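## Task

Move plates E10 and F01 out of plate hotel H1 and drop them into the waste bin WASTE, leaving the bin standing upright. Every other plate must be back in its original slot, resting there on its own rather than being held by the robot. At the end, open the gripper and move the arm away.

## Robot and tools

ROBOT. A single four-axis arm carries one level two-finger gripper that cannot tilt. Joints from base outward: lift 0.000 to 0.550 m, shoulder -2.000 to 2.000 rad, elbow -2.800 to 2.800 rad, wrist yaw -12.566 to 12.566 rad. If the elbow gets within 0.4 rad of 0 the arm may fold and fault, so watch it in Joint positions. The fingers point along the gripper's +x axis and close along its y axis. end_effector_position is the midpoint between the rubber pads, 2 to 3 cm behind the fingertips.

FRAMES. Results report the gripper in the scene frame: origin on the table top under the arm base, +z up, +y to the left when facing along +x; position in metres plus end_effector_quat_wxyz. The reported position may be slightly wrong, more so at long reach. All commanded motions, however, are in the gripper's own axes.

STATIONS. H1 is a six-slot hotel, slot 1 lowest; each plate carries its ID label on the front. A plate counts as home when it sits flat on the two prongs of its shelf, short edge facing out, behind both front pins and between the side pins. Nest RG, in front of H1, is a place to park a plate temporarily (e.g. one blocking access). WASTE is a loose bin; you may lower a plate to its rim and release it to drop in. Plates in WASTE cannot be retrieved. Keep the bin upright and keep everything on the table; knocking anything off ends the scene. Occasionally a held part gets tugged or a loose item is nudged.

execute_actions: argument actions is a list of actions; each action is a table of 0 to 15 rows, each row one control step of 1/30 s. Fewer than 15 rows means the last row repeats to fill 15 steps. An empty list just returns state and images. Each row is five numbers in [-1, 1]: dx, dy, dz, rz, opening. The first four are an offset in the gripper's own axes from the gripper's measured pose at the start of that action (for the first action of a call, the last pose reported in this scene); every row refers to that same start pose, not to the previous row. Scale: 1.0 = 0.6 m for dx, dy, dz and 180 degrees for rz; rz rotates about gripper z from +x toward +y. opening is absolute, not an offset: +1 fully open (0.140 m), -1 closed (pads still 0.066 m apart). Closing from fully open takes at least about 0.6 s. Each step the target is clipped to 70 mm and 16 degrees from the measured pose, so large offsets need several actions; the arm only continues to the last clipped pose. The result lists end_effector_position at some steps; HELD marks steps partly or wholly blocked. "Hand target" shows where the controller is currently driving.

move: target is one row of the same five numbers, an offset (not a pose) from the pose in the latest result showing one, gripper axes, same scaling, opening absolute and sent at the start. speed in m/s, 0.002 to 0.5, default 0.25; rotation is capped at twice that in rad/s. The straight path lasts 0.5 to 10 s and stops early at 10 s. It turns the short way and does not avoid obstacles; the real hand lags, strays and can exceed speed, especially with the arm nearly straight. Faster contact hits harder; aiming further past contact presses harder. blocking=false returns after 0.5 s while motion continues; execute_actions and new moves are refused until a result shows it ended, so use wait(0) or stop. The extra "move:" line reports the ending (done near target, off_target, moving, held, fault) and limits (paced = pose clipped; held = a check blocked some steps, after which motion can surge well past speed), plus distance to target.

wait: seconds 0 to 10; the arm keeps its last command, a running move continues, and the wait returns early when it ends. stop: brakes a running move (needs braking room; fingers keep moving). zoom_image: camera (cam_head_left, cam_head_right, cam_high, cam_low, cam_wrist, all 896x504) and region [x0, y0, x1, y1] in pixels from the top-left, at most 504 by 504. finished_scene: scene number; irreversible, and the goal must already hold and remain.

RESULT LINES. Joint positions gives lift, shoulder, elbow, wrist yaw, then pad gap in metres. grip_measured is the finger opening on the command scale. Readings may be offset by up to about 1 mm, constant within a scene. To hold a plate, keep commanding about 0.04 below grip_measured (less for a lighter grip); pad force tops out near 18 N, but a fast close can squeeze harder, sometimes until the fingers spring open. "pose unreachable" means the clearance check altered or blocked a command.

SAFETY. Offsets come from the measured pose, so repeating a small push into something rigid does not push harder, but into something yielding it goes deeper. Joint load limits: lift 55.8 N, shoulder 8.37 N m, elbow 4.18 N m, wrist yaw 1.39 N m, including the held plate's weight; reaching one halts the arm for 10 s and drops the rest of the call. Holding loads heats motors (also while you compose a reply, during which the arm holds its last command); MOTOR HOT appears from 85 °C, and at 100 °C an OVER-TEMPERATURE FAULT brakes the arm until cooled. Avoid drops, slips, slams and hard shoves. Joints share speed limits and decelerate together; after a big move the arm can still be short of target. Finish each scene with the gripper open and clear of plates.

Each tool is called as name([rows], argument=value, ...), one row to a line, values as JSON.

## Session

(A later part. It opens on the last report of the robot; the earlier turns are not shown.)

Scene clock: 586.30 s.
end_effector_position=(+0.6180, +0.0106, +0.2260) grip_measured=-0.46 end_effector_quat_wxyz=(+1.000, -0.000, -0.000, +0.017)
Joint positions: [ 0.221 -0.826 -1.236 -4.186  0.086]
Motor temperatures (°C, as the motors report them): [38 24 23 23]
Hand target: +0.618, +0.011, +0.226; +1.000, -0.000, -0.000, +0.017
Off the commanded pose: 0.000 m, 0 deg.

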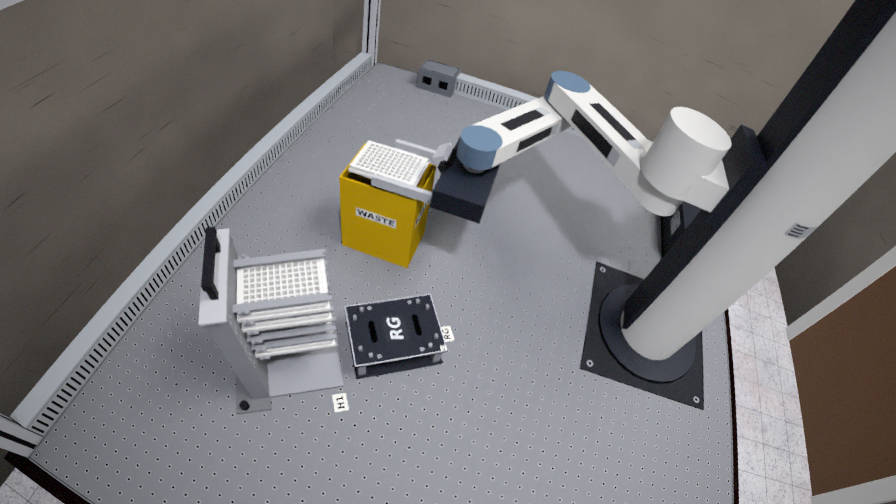

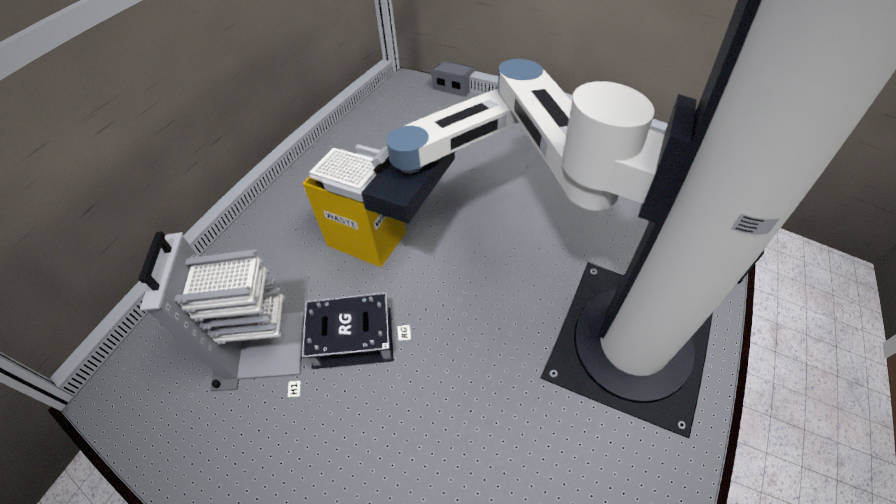

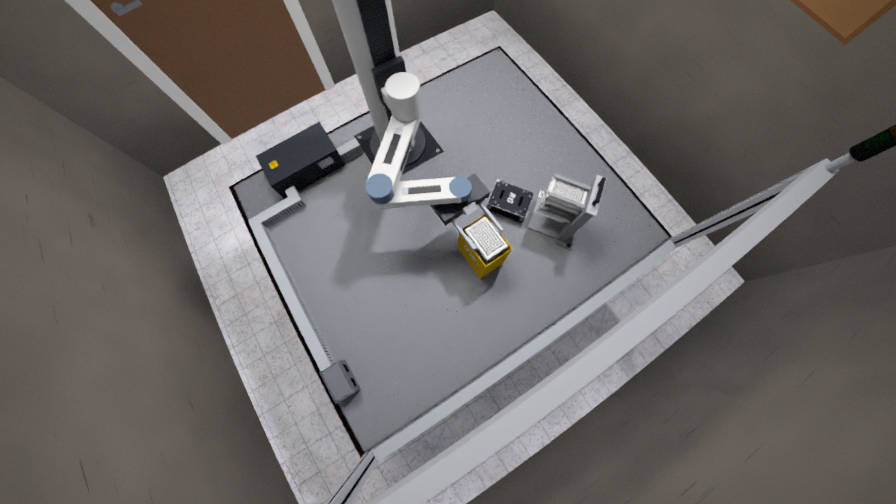

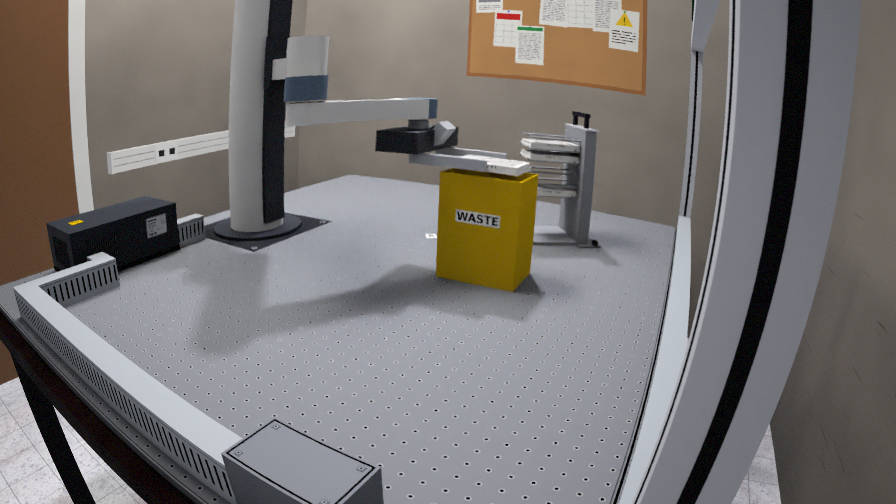

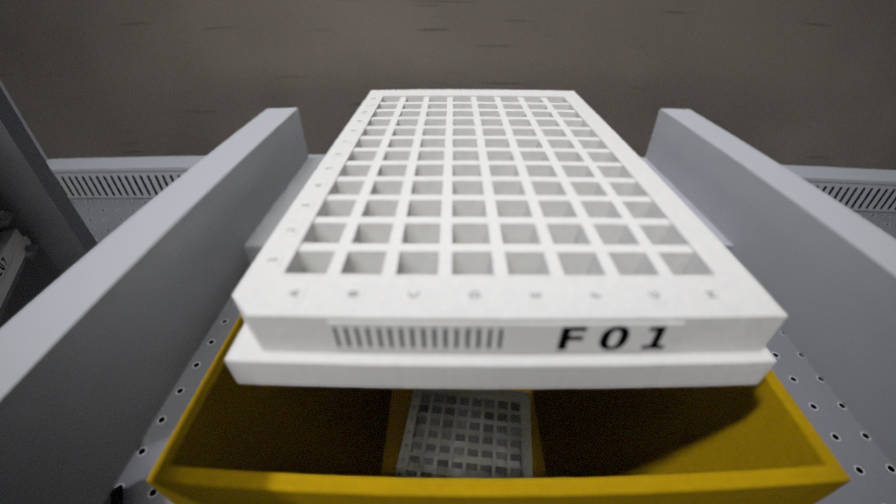

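execute_actions([
  [[0,0,-0.003,0,-0.51],[0,0,-0.006,0,-0.51],[0,0,-0.009,0,-0.51],[0,0,-0.0108,0,-0.51],[0,0,-0.0108,0,-0.51],[0,0,-0.0108,0,-0.51],[0,0,-0.0108,0,0.0],[0,0,-0.0108,0,0.0],[0,0,-0.0108,0,0.0],[0,0,-0.0108,0,0.0],[0,0,-0.0108,0,0.0],[0,0,-0.004,0,0.0],[0,0,0.004,0,0.0],[0,0,0.012,0,0.0],[0,0,0.020,0,0.0]],
  [[-0.012,0,0.010,0,0.0],[-0.028,0,0.018,0,0.0],[-0.047,0,0.025,0,0.0],[-0.067,0,0.031,0,0.0],[-0.087,0,0.036,0,0.0],[-0.107,0,0.040,0,0.0],[-0.127,0,0.040,0,0.0],[-0.146,0,0.040,0,0.0],[-0.162,0,0.040,0,0.0],[-0.174,0,0.040,0,0.0],[-0.1833,0,0.040,0,0.0]],
])

Scene clock: 598.80 s.
end_effector_position=(+0.5078, +0.0070, +0.2548) grip_measured=+0.00 end_effector_quat_wxyz=(+1.000, -0.000, -0.000, +0.018)
Joint positions: [ 0.25  -0.994 -0.745 -4.508  0.103]
Motor temperatures (°C, as the motors report them): [38 24 23 23]
Hand target: +0.508, +0.007, +0.255; +1.000, -0.000, -0.000, +0.017
Off the commanded pose: 0.000 m, 0 deg.
Step readings (end_effector_position; steps 1 to 15: 1st action; 16 to 30: 2nd action):
0: (+0.6180, +0.0106, +0.2260)
1: (+0.6180, +0.0106, +0.2256)
2: (+0.6180, +0.0106, +0.2239)
4: (+0.6180, +0.0106, +0.2203)
8: (+0.6180, +0.0106, +0.2195)
15: (+0.6180, +0.0106, +0.2308)
16: (+0.6176, +0.0106, +0.2350)
17: (+0.6151, +0.0105, +0.2376)
19: (+0.6016, +0.0101, +0.2430)
23: (+0.5598, +0.0093, +0.2534)
30: end_effector_position above

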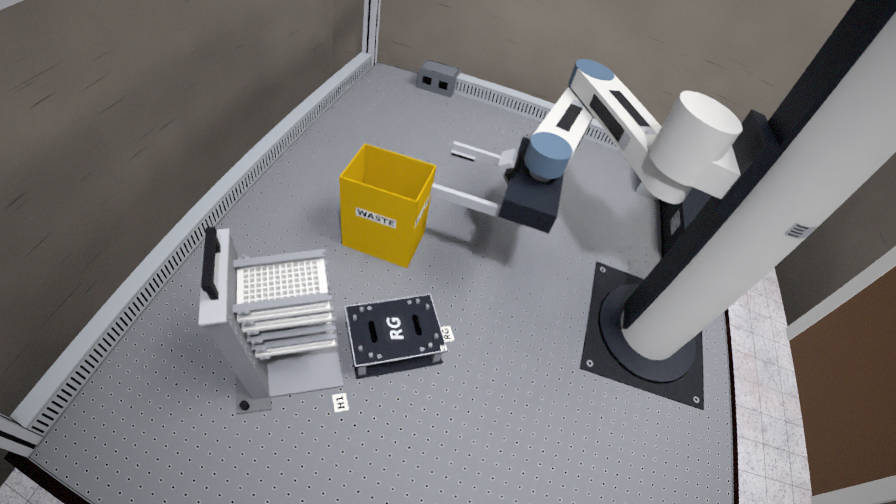

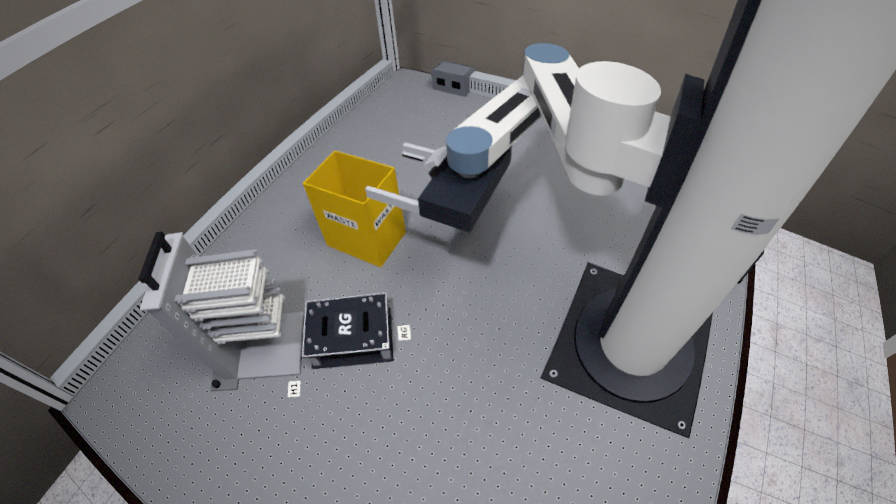

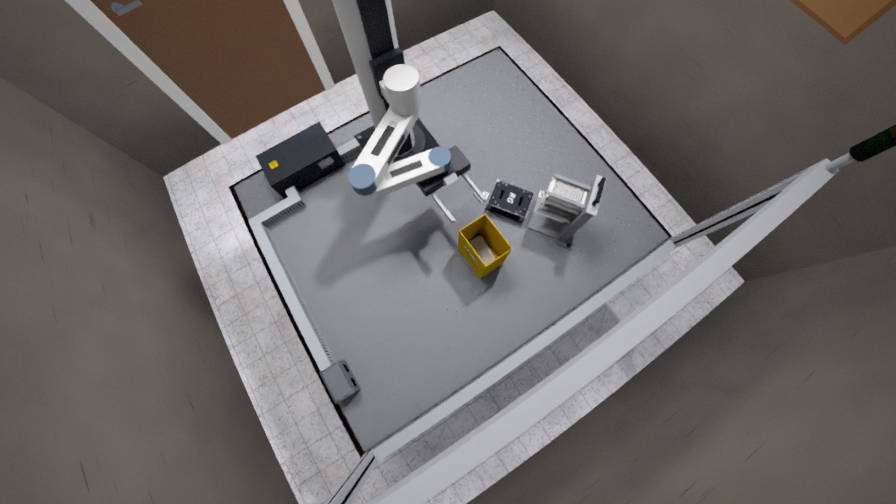

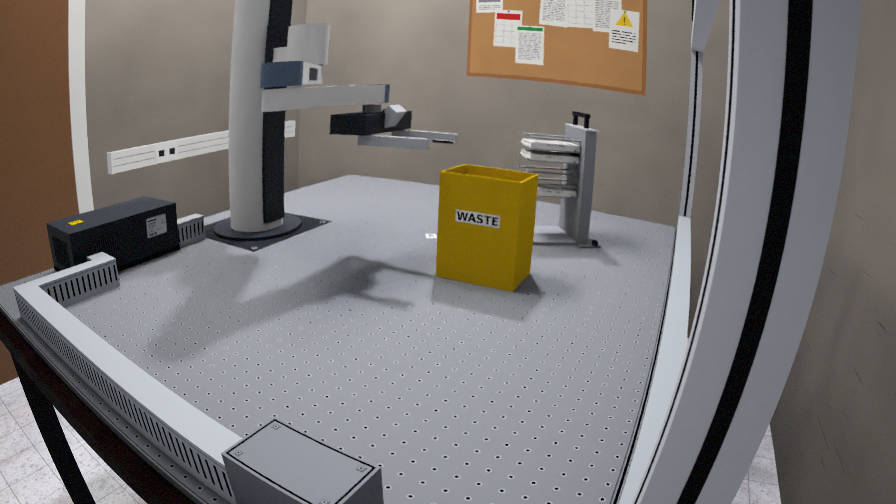

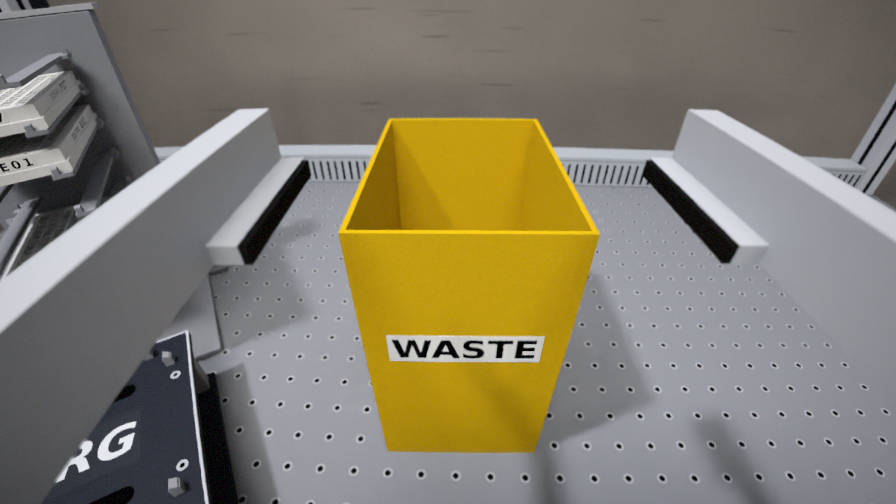

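Both plates are released. Quick check of the hotel and bin.

zoom_image(camera="cam_head_right", region=[140, 230, 310, 390])

zoom_image(camera="cam_head_left", region=[195, 225, 355, 400])

zoom_image(camera="cam_high", region=[452, 208, 522, 282])

Region (140, 230, 310, 390) of cam_head_right's 896x504 image, scaled by 2.965, with more detail than that image has; it fills the top 474 rows of this view, and the rest is white.

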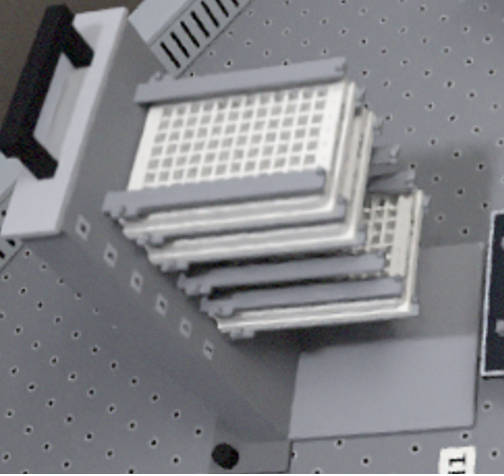

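Region (195, 225, 355, 400) of cam_head_left's 896x504 image, scaled by 2.880, with more detail than that image has; it fills the left 461 columns of this view, and the rest is white.

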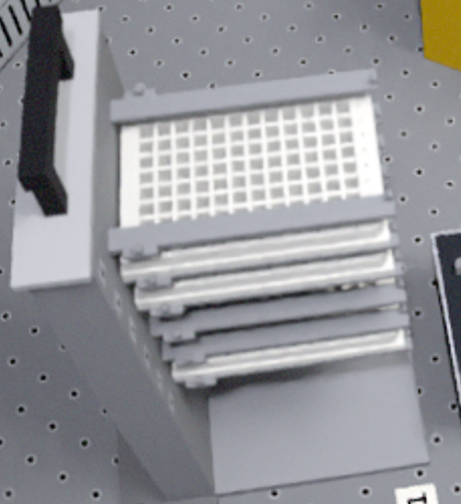

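Region (452, 208, 522, 282) of cam_high's 896x504 image, scaled by 6.811, with more detail than that image has; it fills the left 477 columns of this view, and the rest is white.

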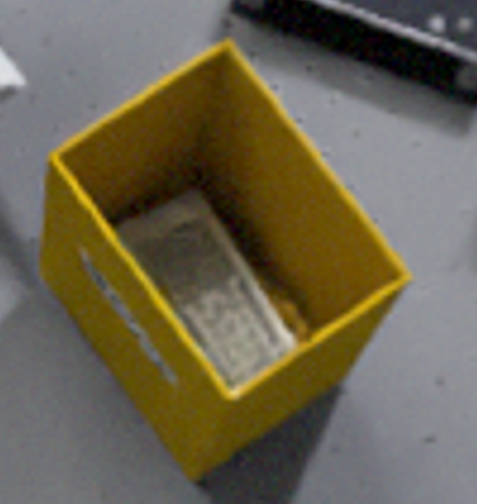

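Both plates are in the bin, the bin is upright, the three remaining plates are home, and the arm is clear.

finished_scene(scene=2)

The scene is finished: the task was done.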